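# Stand the fallen green post upright inside the cyan circle

## Task

Pick up the green post that is lying on its side, turn it so it stands upright, and put it down so that its entire base sits within the cyan circle. Then open the gripper and let go. The post must stay standing there by itself; if it only stays upright because the robot is still holding or propping it, the goal is not met.

## Robot and tools

ROBOT. There are two Franka FR3 arms, named left_arm and right_arm. Each has 7 joints and a Robotiq 2F-140 two-finger gripper. All poses in the results use one scene frame. Its origin is on the table top midway between the arms. +x points out across the table, +z points up, and left_arm sits on the +y side. The names left and right do not refer to sides of any camera image. The arm bases are at left_arm (+0.025, +0.392, 0) m with quat_wxyz (+0.999, 0, 0, -0.046), and right_arm (-0.029, -0.403, 0) m with quat_wxyz (+0.999, 0, 0, +0.037).

GRIPPER GEOMETRY. The fingers extend along the gripper's +z axis and close along its y axis. The reported end_effector_position is the point between the pads when they are shut. The fingertips stick out about 33 mm past that point when closed and about 9 mm when fully open. Closing pushes the tips roughly 24 mm farther from the arm, so leave that much clearance above the table. The printed hand position can be off, and more so when the arm is stretched far out.

execute_actions. Its argument actions is a list holding at most one entry.
- An empty list, {"actions": []}, commands nothing and just reports the current state.
- A move is {"rows": [...], "steps": n}. It takes 1 to 15 rows and n from 1 to 15, with 15 as the default. Each step lasts 1/30 s and uses one row. If there are fewer rows than steps, the last row is repeated.
- A wait is {"steps": n} with n up to 300. It sends nothing and returns once n steps have passed since the previous result. Your own reply time is counted in those steps.
- The optional pictures flag (true or false) controls whether camera images are returned.
A refused call sends nothing to the robot.

ROW LAYOUT. Every row has exactly 20 numbers, even if only one arm moves. Numbers 1 to 10 are for left_arm and 11 to 20 are for right_arm. Within each arm's block, the first 7 are absolute joint target angles in radians, in the order waist, shoulder, upper arm roll, elbow, forearm roll, wrist pitch, wrist roll. This is the same order and scale as the Joint positions line. The last 3 are gripper position, force_limit and speed, each in [-1, 1]. The stated joint ranges in radians are: waist -2.744 to 2.744, shoulder -1.784 to 1.784, upper arm roll -2.901 to 2.901, elbow -3.042 to -0.152, forearm roll -2.807 to 2.807, wrist pitch 0.544 to 4.517, wrist roll -3.016 to 3.016. A call is refused if a target goes more than 0.018 rad beyond a range end and is also farther out than that joint's last reported angle. Each real end can differ from the stated one by up to 0.018 rad, and a target past it is clipped to that end. The line "joint sent to its limit" reports such clipping, possibly for an earlier action. If the line is absent, that does not prove there is room left.

MOTION LIMITS. On each step the commanded angle may lead the measured angle by at most 0.248 rad for the waist, shoulder, upper arm roll and elbow. The limit is 0.677 for forearm roll, 0.715 for wrist pitch and 1.54 for wrist roll. If an arm's targets would put its gripper more than 70 mm from where it currently is, all of that arm's targets are scaled back. Distant goals therefore take several calls. While you think or wait, the arms keep moving toward the last row you sent. They stop pursuing it once everything has nearly stopped moving or a step is HELD.

GRIPPER NUMBERS. Position +1 is fully open (140 mm). The pads touch at about -0.8. At -1 the fingers close until they are blocked. On parts up to 40 mm wide, force_limit gives about 14 N at -1, 60 N at 0 and 107 N at +1. Speed gives a pad gap change of about 30 mm/s at -1, 140 at 0 and 250 at +1. To leave a gripper unchanged, repeat its previous three numbers, because a 0 is itself a command. To grasp, send -1 and confirm that object_status is 2. The status codes are 0 moving, 1 blocked while opening, 2 blocked while closing, and 3 reached the target or pads touching (a thin item may still be held). Once blocked, the fingers stay put until the position number changes by at least 0.01, or until the object slips or is lost. To squeeze harder while the status is 2, raise force_limit and also switch position between -1 and -0.98. position_measured is reported in counts, from 3 (open) to 230 (pads together), and is not linear in millimetres.

RESULT LINES. The state line gives each arm's end_effector_position (m) and end_effector_quat_wxyz. Joint positions and Joint velocities come in one block per arm (rad, rad/s). Joint torques and External joint torques are noisy, offset estimates, and "no reading" means no estimate was available. "joint command not followed" means a clearance check changed or blocked joint targets; the rest of the row still ran. HELD marks steps whose row was not fully sent. MOTOR HOT warns of heating, and an OVER-TEMPERATURE FAULT brakes the arm until it cools.

FAULTS AND THINGS TO AVOID. An arm stops for 10 s and skips the rest of the call if a joint's contact torque reaches its limit. The limits are 85 N m for the first four joints and 11 N m for the last three. The same stop happens if an external force on the arm, its tool or the held item reaches 85 N, and a held object's weight counts toward this. Do not let the arms collide or push on each other. Do not knock or place anything off the table. Avoid drops, slips, slams and hard pushes, and move smoothly. Brief tugs on a held part or pushes on loose objects can happen at random.

zoom_image. Arguments: camera, one of cam_high, cam_low, cam_left_wrist, cam_right_wrist, and region [x0, y0, x1, y1] in pixels with (0, 0) at the top-left. The region can be at most 504 by 504. Every camera image is 672x504. It returns a closer look at that camera's latest image. Each wrist camera sits near the wrist_camera_optical frame (+z looking forward, +x to the image's right, +y down), possibly shifted by up to about 51 mm and tilted by up to about 29 degrees.

read_manual. Optional section, where "licences" is the only choice. It returns licence texts and does not move anything.

finished_scene. Argument scene is the number of the scene being ended. Replying without any tool call also ends the run.

Each tool is called as name([rows], argument=value, ...), one row to a line, values as JSON.

## Session

execute_actions(actions=[])

Scene clock: 0.00 s of 3900.00 s.
left_arm: end_effector_position=(+0.2497, +0.6249, +0.2154) position_measured=3 object_status=3 end_effector_quat_wxyz=(+0.553, +0.574, +0.374, +0.475) | right_arm: end_effector_position=(+0.5169, -0.3595, +0.3979) position_measured=3 object_status=3 end_effector_quat_wxyz=(+0.005, +0.936, -0.351, -0.020)
Joint positions: left_arm=[ 1.642  0.186  0.303 -2.692 -1.048  1.321 -0.074] | right_arm=[ 0.003  0.012 -0.002 -1.587  0.007  1.558 -0.779]
Joint velocities: left_arm=[-0.001  0.     0.     0.001  0.     0.    -0.001] | right_arm=[ 0.001  0.     0.     0.    -0.001  0.002  0.001]
Joint torques (N m, as the joint torque sensors report them, + toward a larger angle): no reading
External joint torques (N m, as the arm's controller estimates them; a push from outside toward a larger angle lowers the number): no reading

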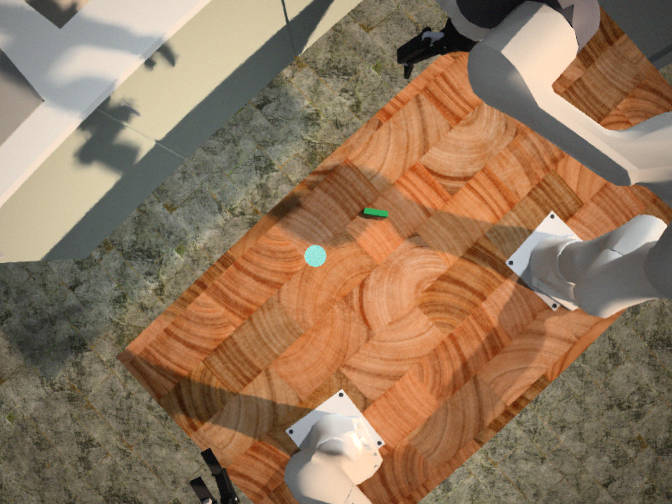

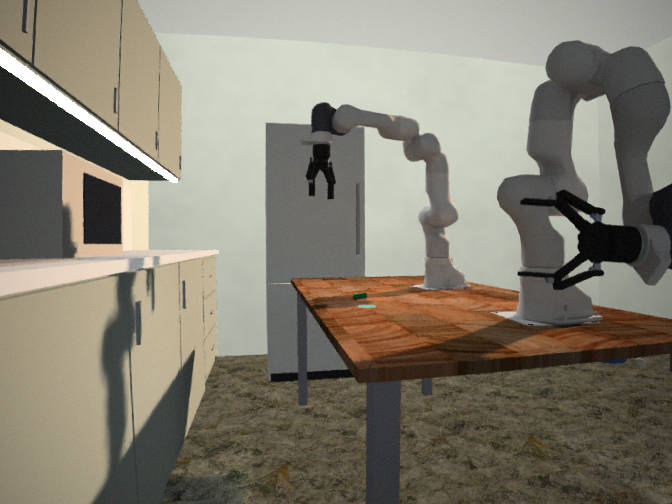

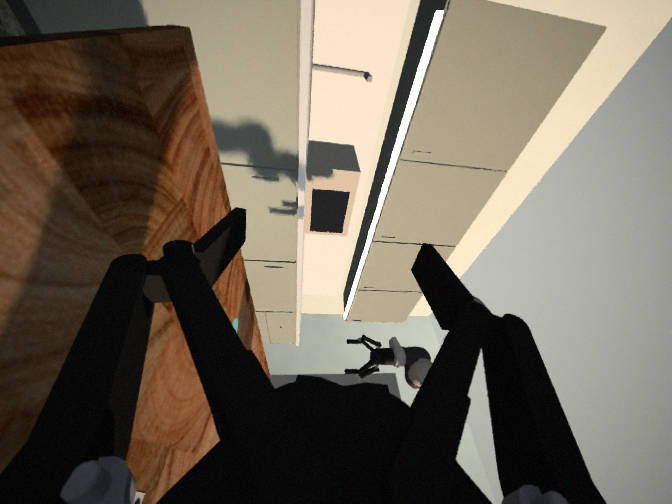

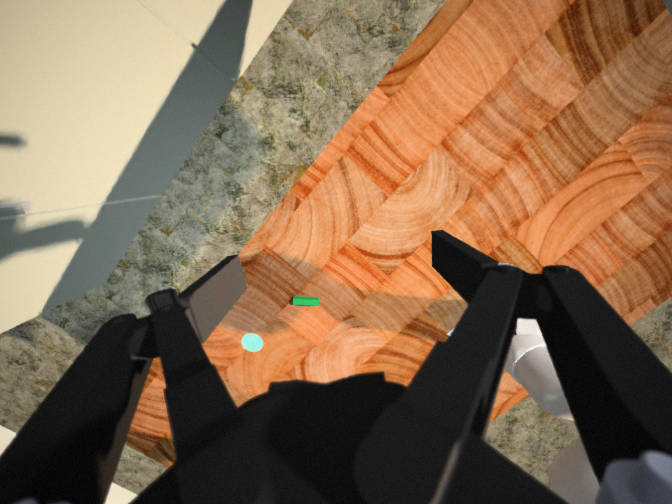

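execute_actions([
  {"rows":[[1.642,0.186,0.303,-2.692,-1.048,1.321,-0.074,1,0,0,0.55,-0.165,0,-2.178,0,2.013,-1.571,1,-0.5,0.5]],"steps":15},
], pictures=false)

execute_actions([
  {"steps":30},
])

Scene clock: 73.53 s of 3900.00 s.
left_arm: end_effector_position=(+0.2497, +0.6249, +0.2154) position_measured=3 object_status=3 end_effector_quat_wxyz=(+0.553, +0.574, +0.374, +0.475) | right_arm: end_effector_position=(+0.3916, -0.1392, +0.2707) position_measured=3 object_status=3 end_effector_quat_wxyz=(+0.007, +0.995, +0.102, -0.019)
Joint positions: left_arm=[ 1.642  0.186  0.303 -2.692 -1.048  1.321 -0.074] | right_arm=[ 0.486 -0.152 -0.001 -2.101  0.004  1.909 -1.22 ]
Joint velocities: left_arm=[ 0.001  0.    -0.     0.     0.    -0.    -0.   ] | right_arm=[ 0.858 -0.064  0.091 -1.022 -0.001  0.577 -1.14 ]
Joint torques (N m, as the joint torque sensors report them, + toward a larger angle): left_arm=[ -0.39 -23.78  -0.16  10.12  -0.31  -2.53  -0.12] | right_arm=[ -5.03 -30.92  -4.16  29.61  -0.21   3.87  -0.47]
External joint torques (N m, as the arm's controller estimates them; a push from outside toward a larger angle lowers the number): left_arm=[-0.37 -0.53 -0.95  0.39  0.14 -0.05 -0.18] | right_arm=[ 0.38 -1.35  1.52 -0.4  -0.79  0.65 -0.5 ]
Steps of this call (steps 1 to 90: nothing new was sent; then 70.03 s passed at rest; steps 91 to 105: all 15 steps of this action). Readings (joint positions | what the end effector reports):
91: left_arm=[1.642 0.186 0.303 -2.692 -1.048 1.321 -0.074] | right_arm=[0.022 -0.004 -0.013 -1.616 0.005 1.591 -0.810] | left_arm position_measured=3 object_status=3 | right_arm position_measured=3 object_status=3
92: left_arm=[1.642 0.186 0.303 -2.692 -1.048 1.321 -0.074] | right_arm=[0.050 -0.025 -0.017 -1.652 0.004 1.624 -0.844] | left_arm position_measured=3 object_status=3 | right_arm position_measured=3 object_status=3
94: left_arm=[1.642 0.186 0.303 -2.692 -1.048 1.321 -0.074] | right_arm=[0.115 -0.064 -0.017 -1.719 0.004 1.684 -0.909] | left_arm position_measured=3 object_status=3 | right_arm position_measured=3 object_status=3
98: left_arm=[1.642 0.186 0.303 -2.692 -1.048 1.321 -0.074] | right_arm=[0.255 -0.116 -0.010 -1.852 0.004 1.779 -1.022] | left_arm position_measured=3 object_status=3 | right_arm position_measured=3 object_status=3
105: the state above

Scene clock: 74.53 s of 3900.00 s.
left_arm: end_effector_position=(+0.2497, +0.6249, +0.2154) position_measured=3 object_status=3 end_effector_quat_wxyz=(+0.553, +0.574, +0.374, +0.475) | right_arm: end_effector_position=(+0.3766, -0.1102, +0.2497) position_measured=3 object_status=3 end_effector_quat_wxyz=(-0.001, +0.955, +0.297, -0.002)
Joint positions: left_arm=[ 1.642  0.186  0.303 -2.692 -1.048  1.321 -0.074] | right_arm=[ 0.549 -0.163  0.002 -2.176  0.003  2.01  -1.551]
Joint velocities: left_arm=[-0.001 -0.001  0.001  0.     0.001  0.     0.   ] | right_arm=[-0.002  0.     0.001 -0.002 -0.001  0.002 -0.041]
Joint torques (N m, as the joint torque sensors report them, + toward a larger angle): left_arm=[  0.53 -23.85   0.38  10.96  -0.22  -2.57  -0.03] | right_arm=[ -0.46 -27.11  -1.8   23.67   0.01   2.99  -0.37]
External joint torques (N m, as the arm's controller estimates them; a push from outside toward a larger angle lowers the number): left_arm=[ 0.48 -0.54 -0.48  1.18  0.23 -0.09 -0.09] | right_arm=[-0.38 -0.96 -1.54 -0.41 -0.78  0.48 -0.37]
Steps of this call (steps 1 to 30: the robot went on to your last target). Readings (joint positions | what the end effector reports):
1: left_arm=[1.642 0.186 0.303 -2.692 -1.048 1.321 -0.074] | right_arm=[0.510 -0.152 0.003 -2.129 0.004 1.926 -1.255] | left_arm position_measured=3 object_status=3 | right_arm position_measured=3 object_status=3
2: left_arm=[1.642 0.186 0.303 -2.692 -1.048 1.321 -0.074] | right_arm=[0.528 -0.152 0.006 -2.149 0.004 1.940 -1.287] | left_arm position_measured=3 object_status=3 | right_arm position_measured=3 object_status=3
4: left_arm=[1.642 0.186 0.303 -2.692 -1.048 1.321 -0.074] | right_arm=[0.545 -0.153 0.008 -2.168 0.004 1.961 -1.342] | left_arm position_measured=3 object_status=3 | right_arm position_measured=3 object_status=3
8: left_arm=[1.642 0.186 0.303 -2.692 -1.048 1.321 -0.074] | right_arm=[0.549 -0.159 0.005 -2.175 0.003 1.988 -1.420] | left_arm position_measured=3 object_status=3 | right_arm position_measured=3 object_status=3
30: the state above

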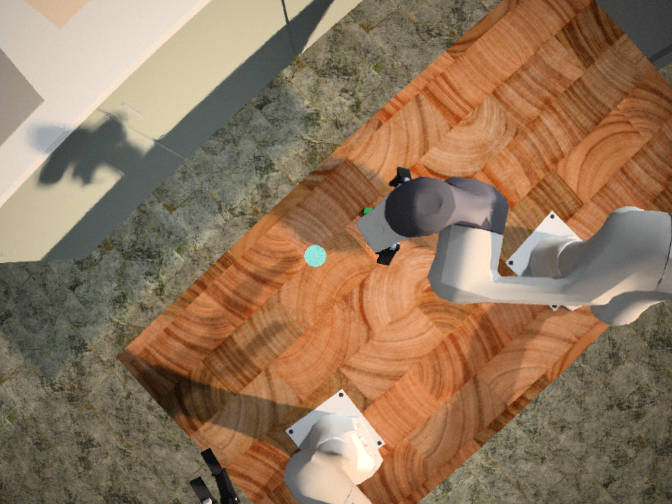

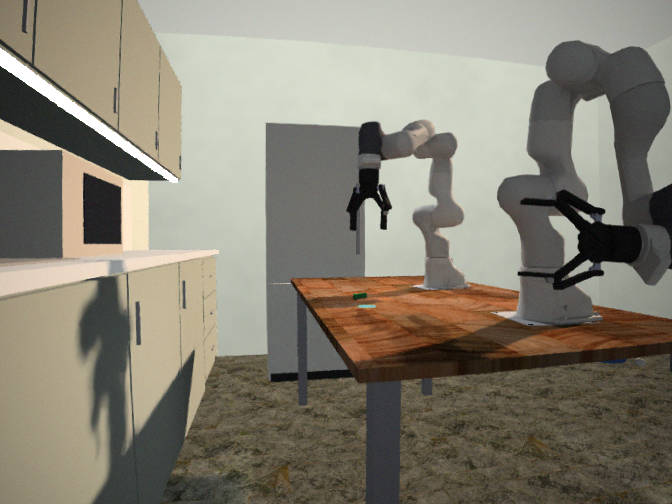

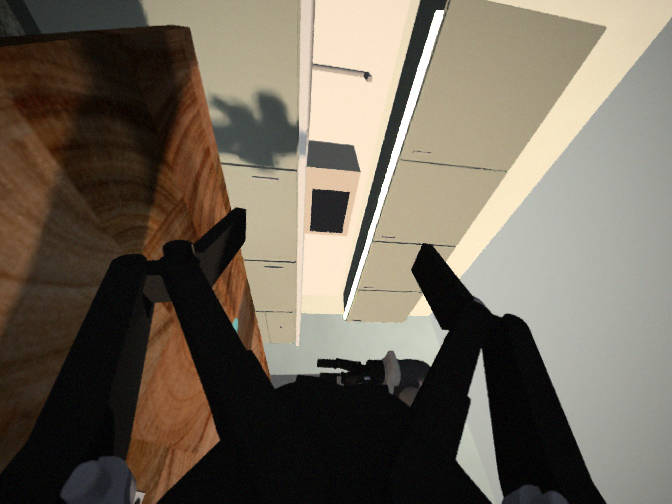

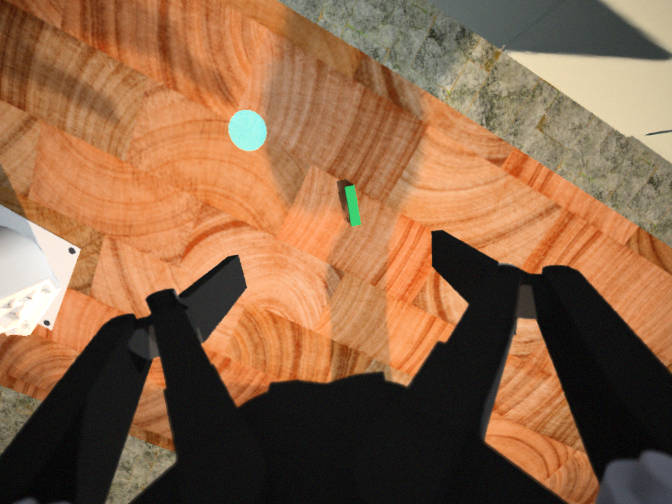

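execute_actions([
  {"rows":[[1.642,0.186,0.303,-2.692,-1.048,1.321,-0.074,1,0,0,0.525,0.109,0,-2.267,0,2.376,-1.571,1,-0.5,0.5]],"steps":15},
], pictures=false)

execute_actions([
  {"steps":15},
])

Scene clock: 85.87 s of 3900.00 s.
left_arm: end_effector_position=(+0.2497, +0.6249, +0.2154) position_measured=3 object_status=3 end_effector_quat_wxyz=(+0.553, +0.574, +0.374, +0.475) | right_arm: end_effector_position=(+0.3964, -0.1104, +0.0935) position_measured=3 object_status=3 end_effector_quat_wxyz=(+0.005, +0.956, +0.292, -0.021)
Joint positions: left_arm=[ 1.642  0.186  0.303 -2.692 -1.048  1.321 -0.074] | right_arm=[ 0.527  0.114  0.001 -2.27   0.003  2.341 -1.564]
Joint velocities: left_arm=[ 0.     0.    -0.    -0.001 -0.     0.001  0.001] | right_arm=[ 0.001 -0.034  0.     0.015  0.     0.203 -0.   ]
Joint torques (N m, as the joint torque sensors report them, + toward a larger angle): left_arm=[ -0.17 -22.79   0.13   9.35  -0.21  -2.62  -0.01] | right_arm=[ -2.37 -32.64  -0.84  23.64  -0.17   2.78  -0.34]
External joint torques (N m, as the arm's controller estimates them; a push from outside toward a larger angle lowers the number): left_arm=[-0.21  0.42 -0.71 -0.32  0.23 -0.13 -0.06] | right_arm=[-2.4  -0.3  -1.    2.89 -0.76  0.49 -0.33]
Steps of this call (steps 1 to 30: the robot went on to your last target; steps 31 to 90: nothing new was sent; then 7.83 s passed at rest; steps 91 to 105: all 15 steps of this action). Readings (joint positions | what the end effector reports):
91: left_arm=[1.642 0.186 0.303 -2.692 -1.048 1.321 -0.074] | right_arm=[0.547 -0.153 0.002 -2.178 0.003 2.038 -1.564] | left_arm position_measured=3 object_status=3 | right_arm position_measured=3 object_status=3
92: left_arm=[1.642 0.186 0.303 -2.692 -1.048 1.321 -0.074] | right_arm=[0.545 -0.127 0.002 -2.184 0.003 2.070 -1.564] | left_arm position_measured=3 object_status=3 | right_arm position_measured=3 object_status=3
94: left_arm=[1.642 0.186 0.303 -2.692 -1.048 1.321 -0.074] | right_arm=[0.540 -0.060 0.002 -2.204 0.003 2.127 -1.564] | left_arm position_measured=3 object_status=3 | right_arm position_measured=3 object_status=3
98: left_arm=[1.642 0.186 0.303 -2.692 -1.048 1.321 -0.074] | right_arm=[0.530 0.077 0.002 -2.254 0.003 2.250 -1.564] | left_arm position_measured=3 object_status=3 | right_arm position_measured=3 object_status=3
105: the state above

Scene clock: 86.37 s of 3900.00 s.
left_arm: end_effector_position=(+0.2497, +0.6249, +0.2154) position_measured=3 object_status=3 end_effector_quat_wxyz=(+0.553, +0.574, +0.374, +0.475) | right_arm: end_effector_position=(+0.4056, -0.1040, +0.0976) position_measured=3 object_status=3 end_effector_quat_wxyz=(+0.000, +0.956, +0.292, -0.004)
Joint positions: left_arm=[ 1.642  0.186  0.303 -2.692 -1.048  1.321 -0.074] | right_arm=[ 0.527  0.111  0.001 -2.269  0.003  2.372 -1.564]
Joint velocities: left_arm=[ 0.     0.002 -0.     0.001  0.002 -0.001 -0.   ] | right_arm=[-0.     0.001 -0.001  0.    -0.001  0.009  0.001]
Joint torques (N m, as the joint torque sensors report them, + toward a larger angle): left_arm=[ -0.58 -23.28   0.54   9.88  -0.35  -2.46  -0.15] | right_arm=[ -2.82 -33.35  -0.83  24.13  -0.1    2.95  -0.36]
External joint torques (N m, as the arm's controller estimates them; a push from outside toward a larger angle lowers the number): left_arm=[-0.55 -0.09 -0.25  0.17  0.09  0.02 -0.2 ] | right_arm=[-2.76 -0.5  -0.88  2.82 -0.7   0.46 -0.36]
Steps of this call (steps 1 to 15: the robot went on to your last target). Readings (joint positions | what the end effector reports):
1: left_arm=[1.642 0.186 0.303 -2.692 -1.048 1.321 -0.074] | right_arm=[0.527 0.113 0.001 -2.269 0.003 2.347 -1.564] | left_arm position_measured=3 object_status=3 | right_arm position_measured=3 object_status=3
2: left_arm=[1.642 0.186 0.303 -2.692 -1.048 1.321 -0.074] | right_arm=[0.527 0.112 0.001 -2.269 0.003 2.352 -1.564] | left_arm position_measured=3 object_status=3 | right_arm position_measured=3 object_status=3
4: left_arm=[1.642 0.186 0.303 -2.692 -1.048 1.321 -0.074] | right_arm=[0.527 0.111 0.001 -2.269 0.003 2.359 -1.564] | left_arm position_measured=3 object_status=3 | right_arm position_measured=3 object_status=3
8: left_arm=[1.642 0.186 0.303 -2.692 -1.048 1.321 -0.074] | right_arm=[0.527 0.111 0.001 -2.269 0.003 2.367 -1.564] | left_arm position_measured=3 object_status=3 | right_arm position_measured=3 object_status=3
15: the state above

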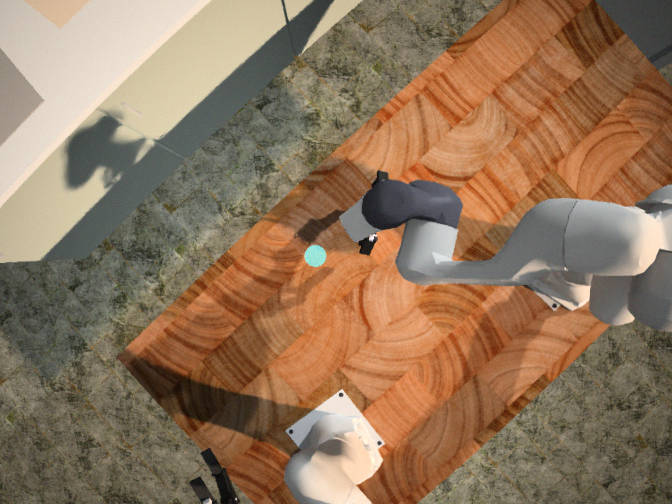

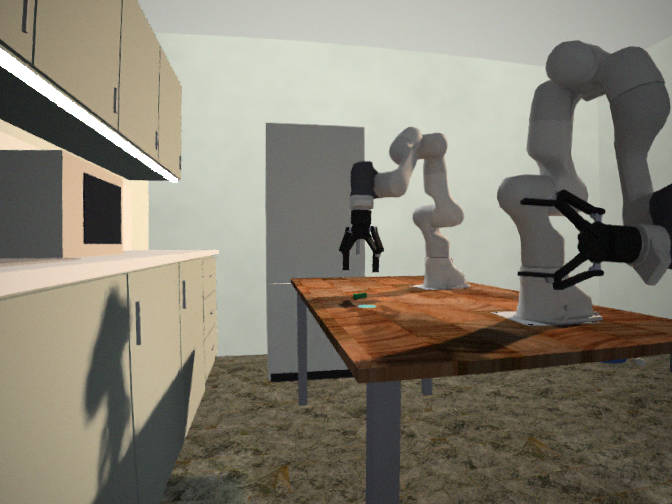

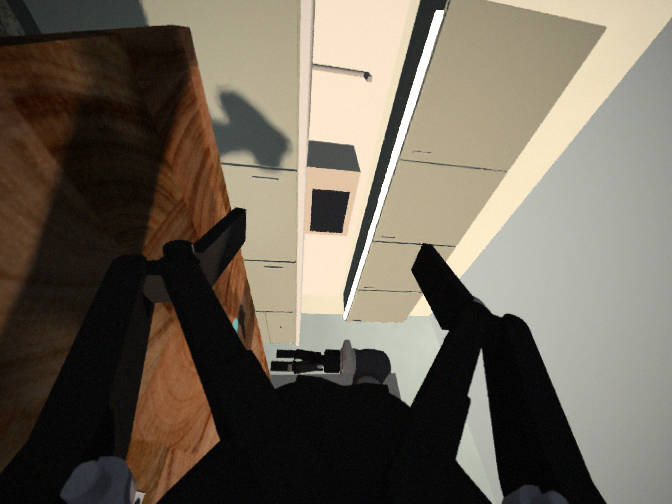

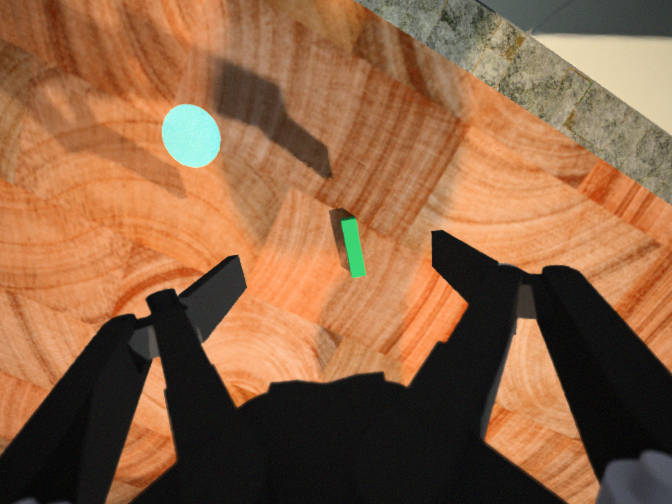

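execute_actions([
  {"rows":[[1.642,0.186,0.303,-2.692,-1.048,1.321,-0.074,1,0,0,0.505,0.376,0,-1.846,0,1.873,-1.571,0.2,-0.5,0.5]],"steps":15},
], pictures=false)

execute_actions([
  {"rows":[[1.642,0.186,0.303,-2.692,-1.048,1.321,-0.074,1,0,0,0.505,0.376,0,-1.846,0,1.873,-1.571,0.2,-0.5,0.5],[1.642,0.186,0.303,-2.692,-1.048,1.321,-0.074,1,0,0,0.505,0.376,0,-1.846,0,1.873,-1.571,0.2,-0.5,0.5],[1.642,0.186,0.303,-2.692,-1.048,1.321,-0.074,1,0,0,0.505,0.376,0,-1.846,0,1.873,-1.571,0.2,-0.5,0.5],[1.642,0.186,0.303,-2.692,-1.048,1.321,-0.074,1,0,0,0.505,0.4,0,-1.854,0,1.9,-1.571,0.2,-0.5,0.5],[1.642,0.186,0.303,-2.692,-1.048,1.321,-0.074,1,0,0,0.505,0.42,0,-1.861,0,1.93,-1.571,0.2,-0.5,0.5],[1.642,0.186,0.303,-2.692,-1.048,1.321,-0.074,1,0,0,0.505,0.445,0,-1.87,0,1.965,-1.571,0.2,-0.5,0.5],[1.642,0.186,0.303,-2.692,-1.048,1.321,-0.074,1,0,0,0.505,0.466,0,-1.877,0,1.994,-1.571,0.2,-0.5,0.5]],"steps":15},
], pictures=false)

execute_actions([
  {"steps":15},
])

Scene clock: 125.43 s of 3900.00 s.
left_arm: end_effector_position=(+0.2497, +0.6249, +0.2154) position_measured=3 object_status=3 end_effector_quat_wxyz=(+0.553, +0.574, +0.374, +0.475) | right_arm: end_effector_position=(+0.4160, -0.1111, +0.1007) position_measured=104 object_status=0 end_effector_quat_wxyz=(+0.045, +0.948, +0.278, -0.151)
Joint positions: left_arm=[ 1.642  0.186  0.303 -2.692 -1.048  1.321 -0.074] | right_arm=[ 0.506  0.371  0.    -1.849  0.002  1.905 -1.564]
Joint velocities: left_arm=[-0.001 -0.    -0.001  0.     0.001  0.     0.001] | right_arm=[-0.001  0.014 -0.     0.013 -0.    -0.178 -0.001]
Joint torques (N m, as the joint torque sensors report them, + toward a larger angle): left_arm=[ -0.63 -23.53   0.25   9.35  -0.19  -2.57  -0.04] | right_arm=[ -1.58 -39.08   0.08  24.51   0.15   1.6   -0.31]
External joint torques (N m, as the arm's controller estimates them; a push from outside toward a larger angle lowers the number): left_arm=[-0.58 -0.33 -0.52 -0.35  0.25 -0.08 -0.1 ] | right_arm=[-1.51  2.31 -0.22  2.71 -0.54 -0.05 -0.3 ]
Steps of this call (steps 1 to 15: the robot went on to your last target; steps 16 to 90: nothing new was sent; then 35.57 s passed at rest; steps 91 to 105: all 15 steps of this action). Readings (joint positions | what the end effector reports):
91: left_arm=[1.642 0.186 0.303 -2.692 -1.048 1.321 -0.074] | right_arm=[0.526 0.139 0.002 -2.225 0.002 2.319 -1.564] | left_arm position_measured=3 object_status=3 | right_arm position_measured=3 object_status=0
92: left_arm=[1.642 0.186 0.303 -2.692 -1.048 1.321 -0.074] | right_arm=[0.522 0.195 0.003 -2.153 0.002 2.251 -1.564] | left_arm position_measured=3 object_status=3 | right_arm position_measured=11 object_status=0
94: left_arm=[1.642 0.186 0.303 -2.692 -1.048 1.321 -0.074] | right_arm=[0.514 0.305 0.002 -2.008 0.002 2.128 -1.564] | left_arm position_measured=3 object_status=3 | right_arm position_measured=32 object_status=0
98: left_arm=[1.642 0.186 0.303 -2.692 -1.048 1.321 -0.074] | right_arm=[0.507 0.370 0.000 -1.880 0.002 1.991 -1.564] | left_arm position_measured=3 object_status=3 | right_arm position_measured=74 object_status=0
105: the state above

Scene clock: 125.93 s of 3900.00 s.
left_arm: end_effector_position=(+0.2497, +0.6249, +0.2154) position_measured=3 object_status=3 end_effector_quat_wxyz=(+0.553, +0.574, +0.374, +0.475) | right_arm: end_effector_position=(+0.4009, -0.1210, +0.0374) position_measured=104 object_status=3 end_effector_quat_wxyz=(+0.053, +0.943, +0.277, -0.178)
Joint positions: left_arm=[ 1.642  0.186  0.303 -2.692 -1.048  1.321 -0.074] | right_arm=[ 0.506  0.471  0.    -1.879  0.002  1.976 -1.564]
Joint velocities: left_arm=[-0.    -0.     0.001 -0.     0.003  0.    -0.   ] | right_arm=[ 0.    -0.018 -0.     0.    -0.     0.094 -0.   ]
Joint torques (N m, as the joint torque sensors report them, + toward a larger angle): left_arm=[ -0.71 -23.15   1.05  10.27  -0.27  -2.58  -0.08] | right_arm=[ -1.59 -44.82   0.13  23.41   0.06   1.89  -0.37]
External joint torques (N m, as the arm's controller estimates them; a push from outside toward a larger angle lowers the number): left_arm=[-0.74  0.05  0.21  0.6   0.17 -0.1  -0.13] | right_arm=[-1.53 -1.17 -0.27  2.44 -0.57  0.43 -0.36]
Steps of this call (steps 1 to 15: all 15 steps of this action). Readings (joint positions | what the end effector reports):
1: left_arm=[1.642 0.186 0.303 -2.692 -1.048 1.321 -0.074] | right_arm=[0.506 0.372 0.000 -1.849 0.002 1.899 -1.564] | left_arm position_measured=3 object_status=3 | right_arm position_measured=104 object_status=0
2: left_arm=[1.642 0.186 0.303 -2.692 -1.048 1.321 -0.074] | right_arm=[0.506 0.372 0.000 -1.849 0.002 1.895 -1.564] | left_arm position_measured=3 object_status=3 | right_arm position_measured=104 object_status=3
4: left_arm=[1.642 0.186 0.303 -2.692 -1.048 1.321 -0.074] | right_arm=[0.506 0.375 0.000 -1.849 0.002 1.892 -1.564] | left_arm position_measured=3 object_status=3 | right_arm position_measured=104 object_status=3
8: left_arm=[1.642 0.186 0.303 -2.692 -1.048 1.321 -0.074] | right_arm=[0.506 0.426 0.000 -1.861 0.002 1.937 -1.564] | left_arm position_measured=3 object_status=3 | right_arm position_measured=104 object_status=3
15: the state above

Scene clock: 126.43 s of 3900.00 s.
left_arm: end_effector_position=(+0.2497, +0.6249, +0.2154) position_measured=3 object_status=3 end_effector_quat_wxyz=(+0.553, +0.574, +0.374, +0.475) | right_arm: end_effector_position=(+0.4055, -0.1179, +0.0382) position_measured=104 object_status=3 end_effector_quat_wxyz=(+0.050, +0.944, +0.277, -0.170)
Joint positions: left_arm=[ 1.642  0.186  0.303 -2.692 -1.048  1.321 -0.074] | right_arm=[ 0.506  0.469  0.    -1.879  0.002  1.991 -1.564]
Joint velocities: left_arm=[-0.001 -0.001 -0.002 -0.     0.002 -0.     0.001] | right_arm=[ 0.    -0.001  0.001  0.001 -0.     0.005 -0.001]
Joint torques (N m, as the joint torque sensors report them, + toward a larger angle): left_arm=[ -0.54 -23.56  -0.02   9.37  -0.3   -2.49   0.01] | right_arm=[ -1.97 -43.85   0.25  23.48   0.09   2.09  -0.38]
External joint torques (N m, as the arm's controller estimates them; a push from outside toward a larger angle lowers the number): left_arm=[-0.51 -0.28 -0.8  -0.39  0.14  0.   -0.05] | right_arm=[-1.95 -0.57 -0.19  2.72 -0.53  0.57 -0.37]
Steps of this call (steps 1 to 15: the robot went on to your last target). Readings (joint positions | what the end effector reports):
1: left_arm=[1.642 0.186 0.303 -2.692 -1.048 1.321 -0.074] | right_arm=[0.506 0.470 0.000 -1.879 0.002 1.979 -1.564] | left_arm position_measured=3 object_status=3 | right_arm position_measured=104 object_status=3
2: left_arm=[1.642 0.186 0.303 -2.692 -1.048 1.321 -0.074] | right_arm=[0.506 0.470 0.000 -1.879 0.002 1.981 -1.564] | left_arm position_measured=3 object_status=3 | right_arm position_measured=104 object_status=3
4: left_arm=[1.642 0.186 0.303 -2.692 -1.048 1.321 -0.074] | right_arm=[0.506 0.469 0.000 -1.879 0.002 1.985 -1.564] | left_arm position_measured=3 object_status=3 | right_arm position_measured=104 object_status=3
8: left_arm=[1.642 0.186 0.303 -2.692 -1.048 1.321 -0.074] | right_arm=[0.506 0.469 0.000 -1.879 0.002 1.989 -1.564] | left_arm position_measured=3 object_status=3 | right_arm position_measured=104 object_status=3
15: the state above

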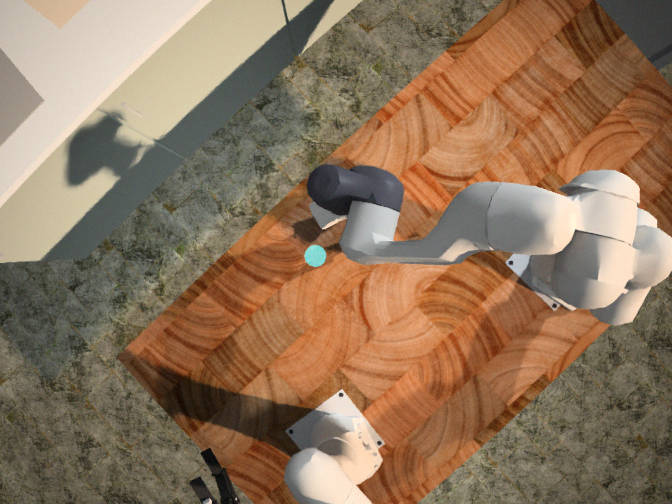

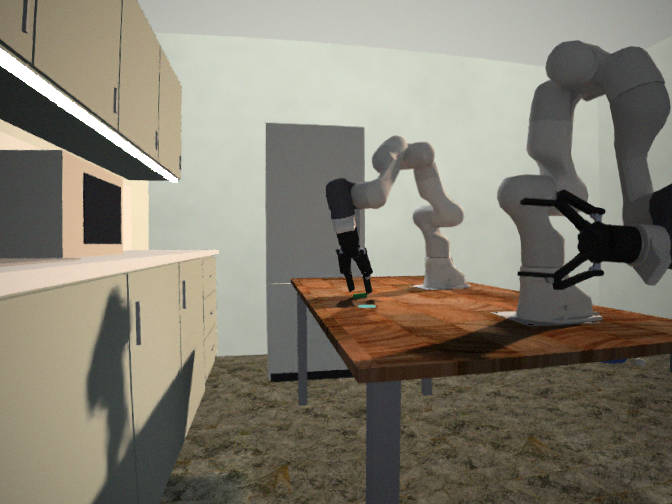

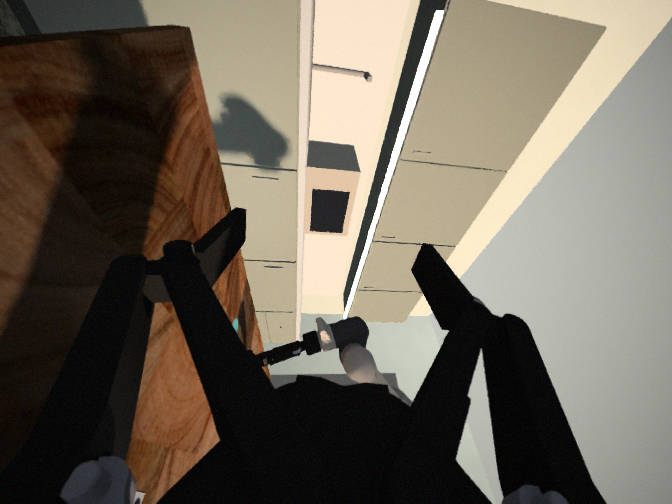

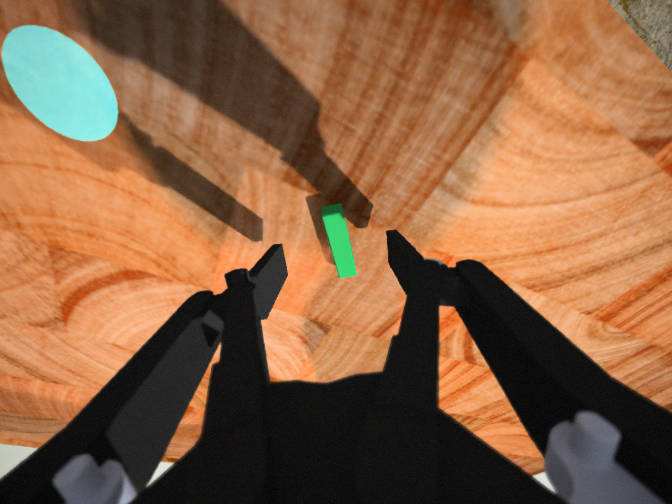

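execute_actions([
  {"rows":[[1.642,0.186,0.303,-2.692,-1.048,1.321,-0.074,1,0,0,0.505,0.47,0,-1.877,0,1.998,-1.571,-1,-0.3,0]],"steps":15},
], pictures=false)

execute_actions([
  {"steps":20},
])

Scene clock: 141.03 s of 3900.00 s.
left_arm: end_effector_position=(+0.2497, +0.6249, +0.2154) position_measured=3 object_status=3 end_effector_quat_wxyz=(+0.553, +0.574, +0.374, +0.475) | right_arm: end_effector_position=(+0.4069, -0.1170, +0.0381) position_measured=208 object_status=0 end_effector_quat_wxyz=(+0.050, +0.945, +0.277, -0.168)
Joint positions: left_arm=[ 1.642  0.186  0.303 -2.692 -1.048  1.321 -0.074] | right_arm=[ 0.506  0.469  0.    -1.879  0.002  1.995 -1.564]
Joint velocities: left_arm=[ 0.    -0.    -0.    -0.001  0.001 -0.    -0.001] | right_arm=[ 0.001  0.     0.001  0.005 -0.001 -0.    -0.001]
Joint torques (N m, as the joint torque sensors report them, + toward a larger angle): left_arm=[ -0.25 -22.54   0.94   9.68  -0.2   -2.59  -0.07] | right_arm=[ -1.95 -41.77   0.63  22.75   0.07   2.14  -0.36]
External joint torques (N m, as the arm's controller estimates them; a push from outside toward a larger angle lowers the number): left_arm=[-0.3   0.7   0.08 -0.04  0.24 -0.11 -0.13] | right_arm=[-2.11  1.33  0.04  1.96 -0.55  0.63 -0.34]
Steps of this call (steps 1 to 15: the robot went on to your last target; steps 16 to 90: nothing new was sent; then 11.10 s passed at rest; steps 91 to 105: all 15 steps of this action). Readings (joint positions | what the end effector reports):
91: left_arm=[1.642 0.186 0.303 -2.692 -1.048 1.321 -0.074] | right_arm=[0.506 0.469 0.000 -1.879 0.002 1.992 -1.564] | left_arm position_measured=3 object_status=3 | right_arm position_measured=104 object_status=0
92: left_arm=[1.642 0.186 0.303 -2.692 -1.048 1.321 -0.074] | right_arm=[0.506 0.469 0.000 -1.879 0.002 1.993 -1.564] | left_arm position_measured=3 object_status=3 | right_arm position_measured=110 object_status=0
94: left_arm=[1.642 0.186 0.303 -2.692 -1.048 1.321 -0.074] | right_arm=[0.506 0.469 0.000 -1.879 0.002 1.994 -1.564] | left_arm position_measured=3 object_status=3 | right_arm position_measured=125 object_status=0
98: left_arm=[1.642 0.186 0.303 -2.692 -1.048 1.321 -0.074] | right_arm=[0.506 0.469 0.000 -1.879 0.002 1.995 -1.564] | left_arm position_measured=3 object_status=3 | right_arm position_measured=155 object_status=0
105: the state above

Scene clock: 141.70 s of 3900.00 s.
left_arm: end_effector_position=(+0.2497, +0.6249, +0.2154) position_measured=3 object_status=3 end_effector_quat_wxyz=(+0.553, +0.574, +0.374, +0.475) | right_arm: end_effector_position=(+0.4069, -0.1170, +0.0381) position_measured=211 object_status=2 end_effector_quat_wxyz=(+0.050, +0.945, +0.278, -0.168)
Joint positions: left_arm=[ 1.642  0.186  0.303 -2.692 -1.048  1.321 -0.074] | right_arm=[ 0.506  0.469  0.    -1.879  0.002  1.995 -1.564]
Joint velocities: left_arm=[-0.     0.     0.001  0.002  0.    -0.001  0.001] | right_arm=[ 0.001  0.001 -0.002 -0.    -0.001  0.001 -0.001]
Joint torques (N m, as the joint torque sensors report them, + toward a larger angle): left_arm=[  0.17 -23.22  -0.17   9.77  -0.24  -2.57  -0.12] | right_arm=[ -1.59 -41.4    0.27  23.34   0.08   2.13  -0.32]
External joint torques (N m, as the arm's controller estimates them; a push from outside toward a larger angle lowers the number): left_arm=[ 0.16  0.1  -0.99 -0.03  0.22 -0.09 -0.18] | right_arm=[-1.58  1.69 -0.16  2.68 -0.55  0.61 -0.31]
Steps of this call (steps 1 to 15: the robot went on to your last target; steps 16 to 20: nothing new was sent). Readings (joint positions | what the end effector reports):
1: left_arm=[1.642 0.186 0.303 -2.692 -1.048 1.321 -0.074] | right_arm=[0.506 0.469 0.000 -1.879 0.002 1.995 -1.564] | left_arm position_measured=3 object_status=3 | right_arm position_measured=211 object_status=0
2: left_arm=[1.642 0.186 0.303 -2.692 -1.048 1.321 -0.074] | right_arm=[0.506 0.469 0.000 -1.879 0.002 1.995 -1.564] | left_arm position_measured=3 object_status=3 | right_arm position_measured=211 object_status=0
4: left_arm=[1.642 0.186 0.303 -2.692 -1.048 1.321 -0.074] | right_arm=[0.506 0.469 0.000 -1.879 0.002 1.995 -1.564] | left_arm position_measured=3 object_status=3 | right_arm position_measured=211 object_status=0
8: left_arm=[1.642 0.186 0.303 -2.692 -1.048 1.321 -0.074] | right_arm=[0.506 0.469 0.000 -1.879 0.002 1.995 -1.564] | left_arm position_measured=3 object_status=3 | right_arm position_measured=211 object_status=2
20: the state above
All arms were judged still, so your last target was given up. Only a new action makes them travel on or press farther. Fingers that are still opening or closing keep moving.

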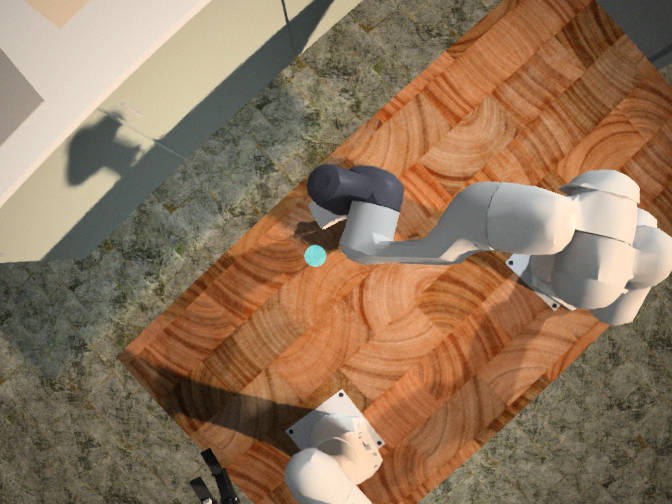

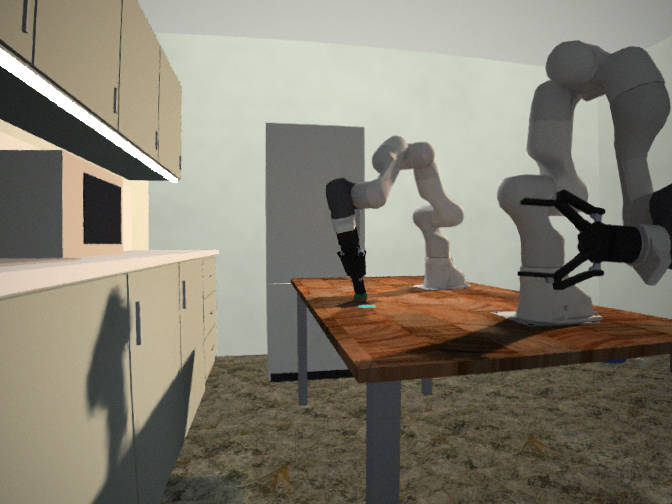

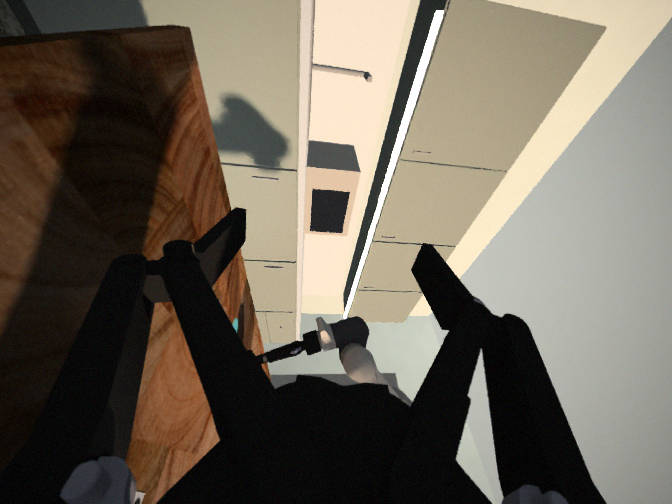

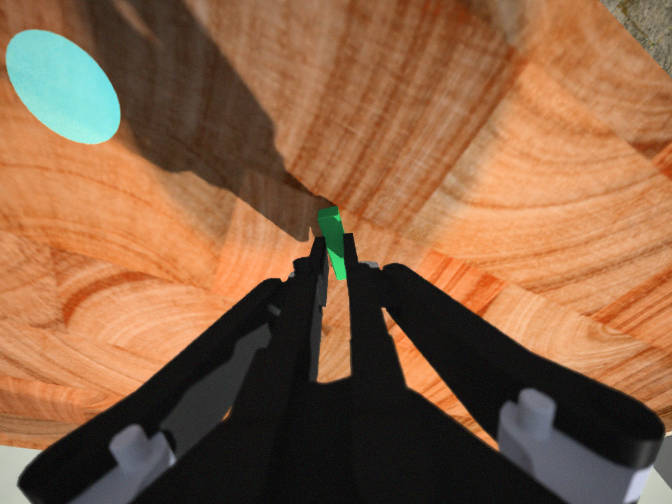

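execute_actions([
  {"rows":[[1.642,0.186,0.303,-2.692,-1.048,1.321,-0.074,1,0,0,0.505,0.47,0,-1.877,0,1.998,-1.571,-0.2,-0.3,1],[1.642,0.186,0.303,-2.692,-1.048,1.321,-0.074,1,0,0,0.505,0.47,0,-1.877,0,1.998,-1.571,-0.2,-0.3,1],[1.642,0.186,0.303,-2.692,-1.048,1.321,-0.074,1,0,0,0.505,0.47,0,-1.877,0,1.998,-1.571,-0.2,-0.3,1],[1.642,0.186,0.303,-2.692,-1.048,1.321,-0.074,1,0,0,0.505,0.47,0,-1.877,0,1.998,-1.571,-0.2,-0.3,1],[1.642,0.186,0.303,-2.692,-1.048,1.321,-0.074,1,0,0,0.505,0.47,0,-1.877,0,1.95,-1.571,-0.2,-0.3,1],[1.642,0.186,0.303,-2.692,-1.048,1.321,-0.074,1,0,0,0.505,0.5,0,-1.8,0,1.87,-1.571,-0.2,-0.3,1],[1.642,0.186,0.303,-2.692,-1.048,1.321,-0.074,1,0,0,0.505,0.55,0,-1.7,0,1.78,-1.571,-0.2,-0.3,1],[1.642,0.186,0.303,-2.692,-1.048,1.321,-0.074,1,0,0,0.505,0.61,0,-1.6,0,1.69,-1.571,-0.2,-0.3,1],[1.642,0.186,0.303,-2.692,-1.048,1.321,-0.074,1,0,0,0.505,0.67,0,-1.5,0,1.61,-1.571,-0.2,-0.3,1],[1.642,0.186,0.303,-2.692,-1.048,1.321,-0.074,1,0,0,0.505,0.73,0,-1.428,0,1.57,-1.571,-0.2,-0.3,1]],"steps":15},
], pictures=false)

execute_actions([
  {"rows":[[1.642,0.186,0.303,-2.692,-1.048,1.321,-0.074,1,0,0,0.505,0.764,0,-1.428,0,1.581,-1.571,-0.2,-0.3,1]],"steps":15},
])

Scene clock: 195.10 s of 3900.00 s.
left_arm: end_effector_position=(+0.2497, +0.6249, +0.2154) position_measured=3 object_status=3 end_effector_quat_wxyz=(+0.553, +0.574, +0.374, +0.475) | right_arm: end_effector_position=(+0.4358, -0.0981, +0.0487) position_measured=154 object_status=3 end_effector_quat_wxyz=(+0.072, +0.929, +0.273, -0.241)
Joint positions: left_arm=[ 1.642  0.186  0.303 -2.692 -1.048  1.321 -0.074] | right_arm=[ 0.506  0.716  0.    -1.451  0.002  1.659 -1.564]
Joint velocities: left_arm=[-0.001  0.002  0.    -0.002 -0.001 -0.    -0.   ] | right_arm=[-0.001  0.24  -0.001  0.228 -0.    -0.527  0.   ]
Joint torques (N m, as the joint torque sensors report them, + toward a larger angle): left_arm=[ -1.28 -23.74  -0.44   9.9   -0.15  -2.58  -0.03] | right_arm=[ -1.92 -53.22   0.38  26.46   0.24   0.89  -0.33]
External joint torques (N m, as the arm's controller estimates them; a push from outside toward a larger angle lowers the number): left_arm=[-1.29 -0.6  -1.26  0.24  0.29 -0.1  -0.09] | right_arm=[-1.81  1.67 -0.25  3.2  -0.51 -0.24 -0.31]
Steps of this call (steps 1 to 90: nothing new was sent; then 49.90 s passed at rest; steps 91 to 105: all 15 steps of this action). Readings (joint positions | what the end effector reports):
91: left_arm=[1.642 0.186 0.303 -2.692 -1.048 1.321 -0.074] | right_arm=[0.506 0.469 0.000 -1.879 0.002 1.995 -1.564] | left_arm position_measured=3 object_status=3 | right_arm position_measured=211 object_status=0
92: left_arm=[1.642 0.186 0.303 -2.692 -1.048 1.321 -0.074] | right_arm=[0.506 0.469 0.000 -1.879 0.002 1.996 -1.564] | left_arm position_measured=3 object_status=3 | right_arm position_measured=209 object_status=0
94: left_arm=[1.642 0.186 0.303 -2.692 -1.048 1.321 -0.074] | right_arm=[0.506 0.469 0.000 -1.879 0.002 1.996 -1.564] | left_arm position_measured=3 object_status=3 | right_arm position_measured=182 object_status=0
98: left_arm=[1.642 0.186 0.303 -2.692 -1.048 1.321 -0.074] | right_arm=[0.506 0.529 0.000 -1.754 0.002 1.893 -1.564] | left_arm position_measured=3 object_status=3 | right_arm position_measured=154 object_status=0
105: the state above

Scene clock: 195.60 s of 3900.00 s.
left_arm: end_effector_position=(+0.2497, +0.6249, +0.2154) position_measured=3 object_status=3 end_effector_quat_wxyz=(+0.553, +0.574, +0.374, +0.475) | right_arm: end_effector_position=(+0.4127, -0.1132, +0.0343) position_measured=154 object_status=3 end_effector_quat_wxyz=(+0.086, +0.915, +0.269, -0.287)
Joint positions: left_arm=[ 1.642  0.186  0.303 -2.692 -1.048  1.321 -0.074] | right_arm=[ 0.506  0.765  0.    -1.431  0.002  1.587 -1.564]
Joint velocities: left_arm=[-0.    -0.     0.    -0.001 -0.     0.    -0.001] | right_arm=[ 0.002 -0.001 -0.     0.003  0.001 -0.022 -0.   ]
Joint torques (N m, as the joint torque sensors report them, + toward a larger angle): left_arm=[ -0.33 -23.82   0.52  10.06  -0.24  -2.55  -0.11] | right_arm=[ -1.91 -50.58   0.33  25.31   0.18   0.68  -0.37]
External joint torques (N m, as the arm's controller estimates them; a push from outside toward a larger angle lowers the number): left_arm=[-0.3  -0.57 -0.26  0.33  0.21 -0.07 -0.16] | right_arm=[-1.96  0.23 -0.4   3.98 -0.53 -0.01 -0.35]
Steps of this call (steps 1 to 15: all 15 steps of this action). Readings (joint positions | what the end effector reports):
1: left_arm=[1.642 0.186 0.303 -2.692 -1.048 1.321 -0.074] | right_arm=[0.506 0.725 0.000 -1.443 0.002 1.645 -1.564] | left_arm position_measured=3 object_status=3 | right_arm position_measured=154 object_status=3
2: left_arm=[1.642 0.186 0.303 -2.692 -1.048 1.321 -0.074] | right_arm=[0.506 0.735 0.000 -1.438 0.002 1.634 -1.564] | left_arm position_measured=3 object_status=3 | right_arm position_measured=154 object_status=3
4: left_arm=[1.642 0.186 0.303 -2.692 -1.048 1.321 -0.074] | right_arm=[0.506 0.752 0.000 -1.434 0.002 1.618 -1.564] | left_arm position_measured=3 object_status=3 | right_arm position_measured=154 object_status=3
8: left_arm=[1.642 0.186 0.303 -2.692 -1.048 1.321 -0.074] | right_arm=[0.506 0.765 0.000 -1.434 0.002 1.598 -1.564] | left_arm position_measured=3 object_status=3 | right_arm position_measured=154 object_status=3
15: the state above

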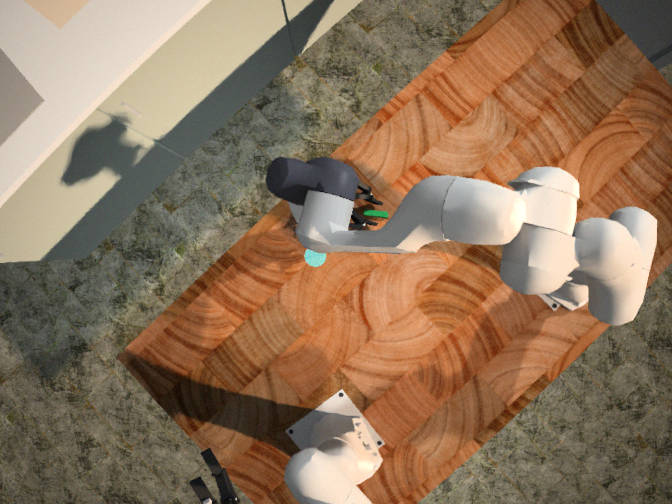

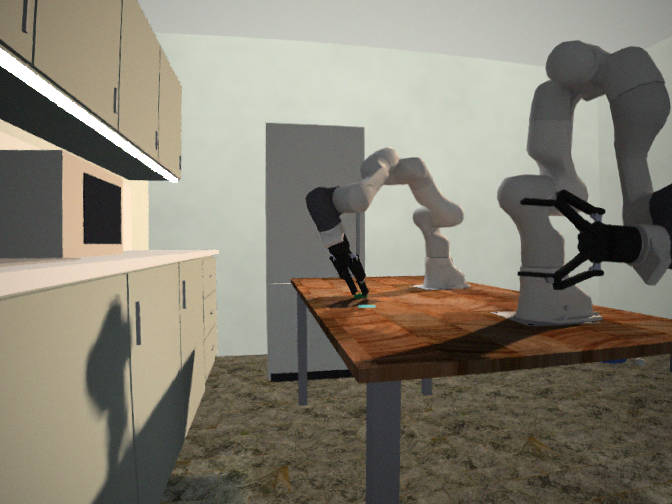

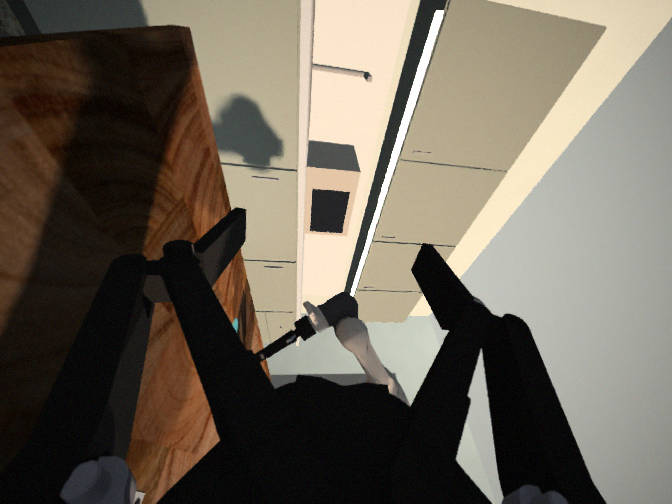

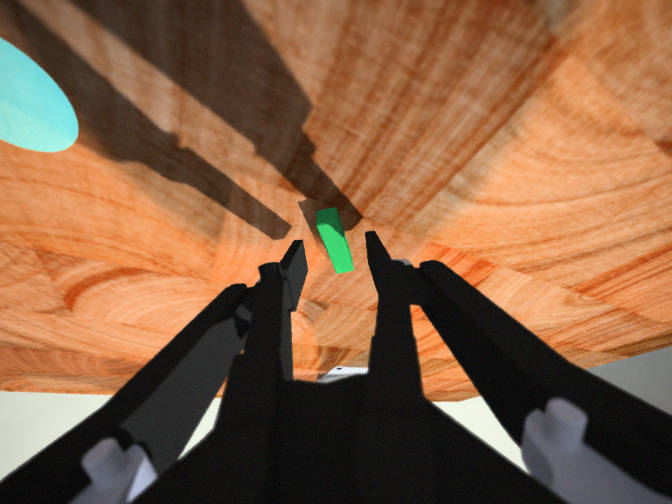

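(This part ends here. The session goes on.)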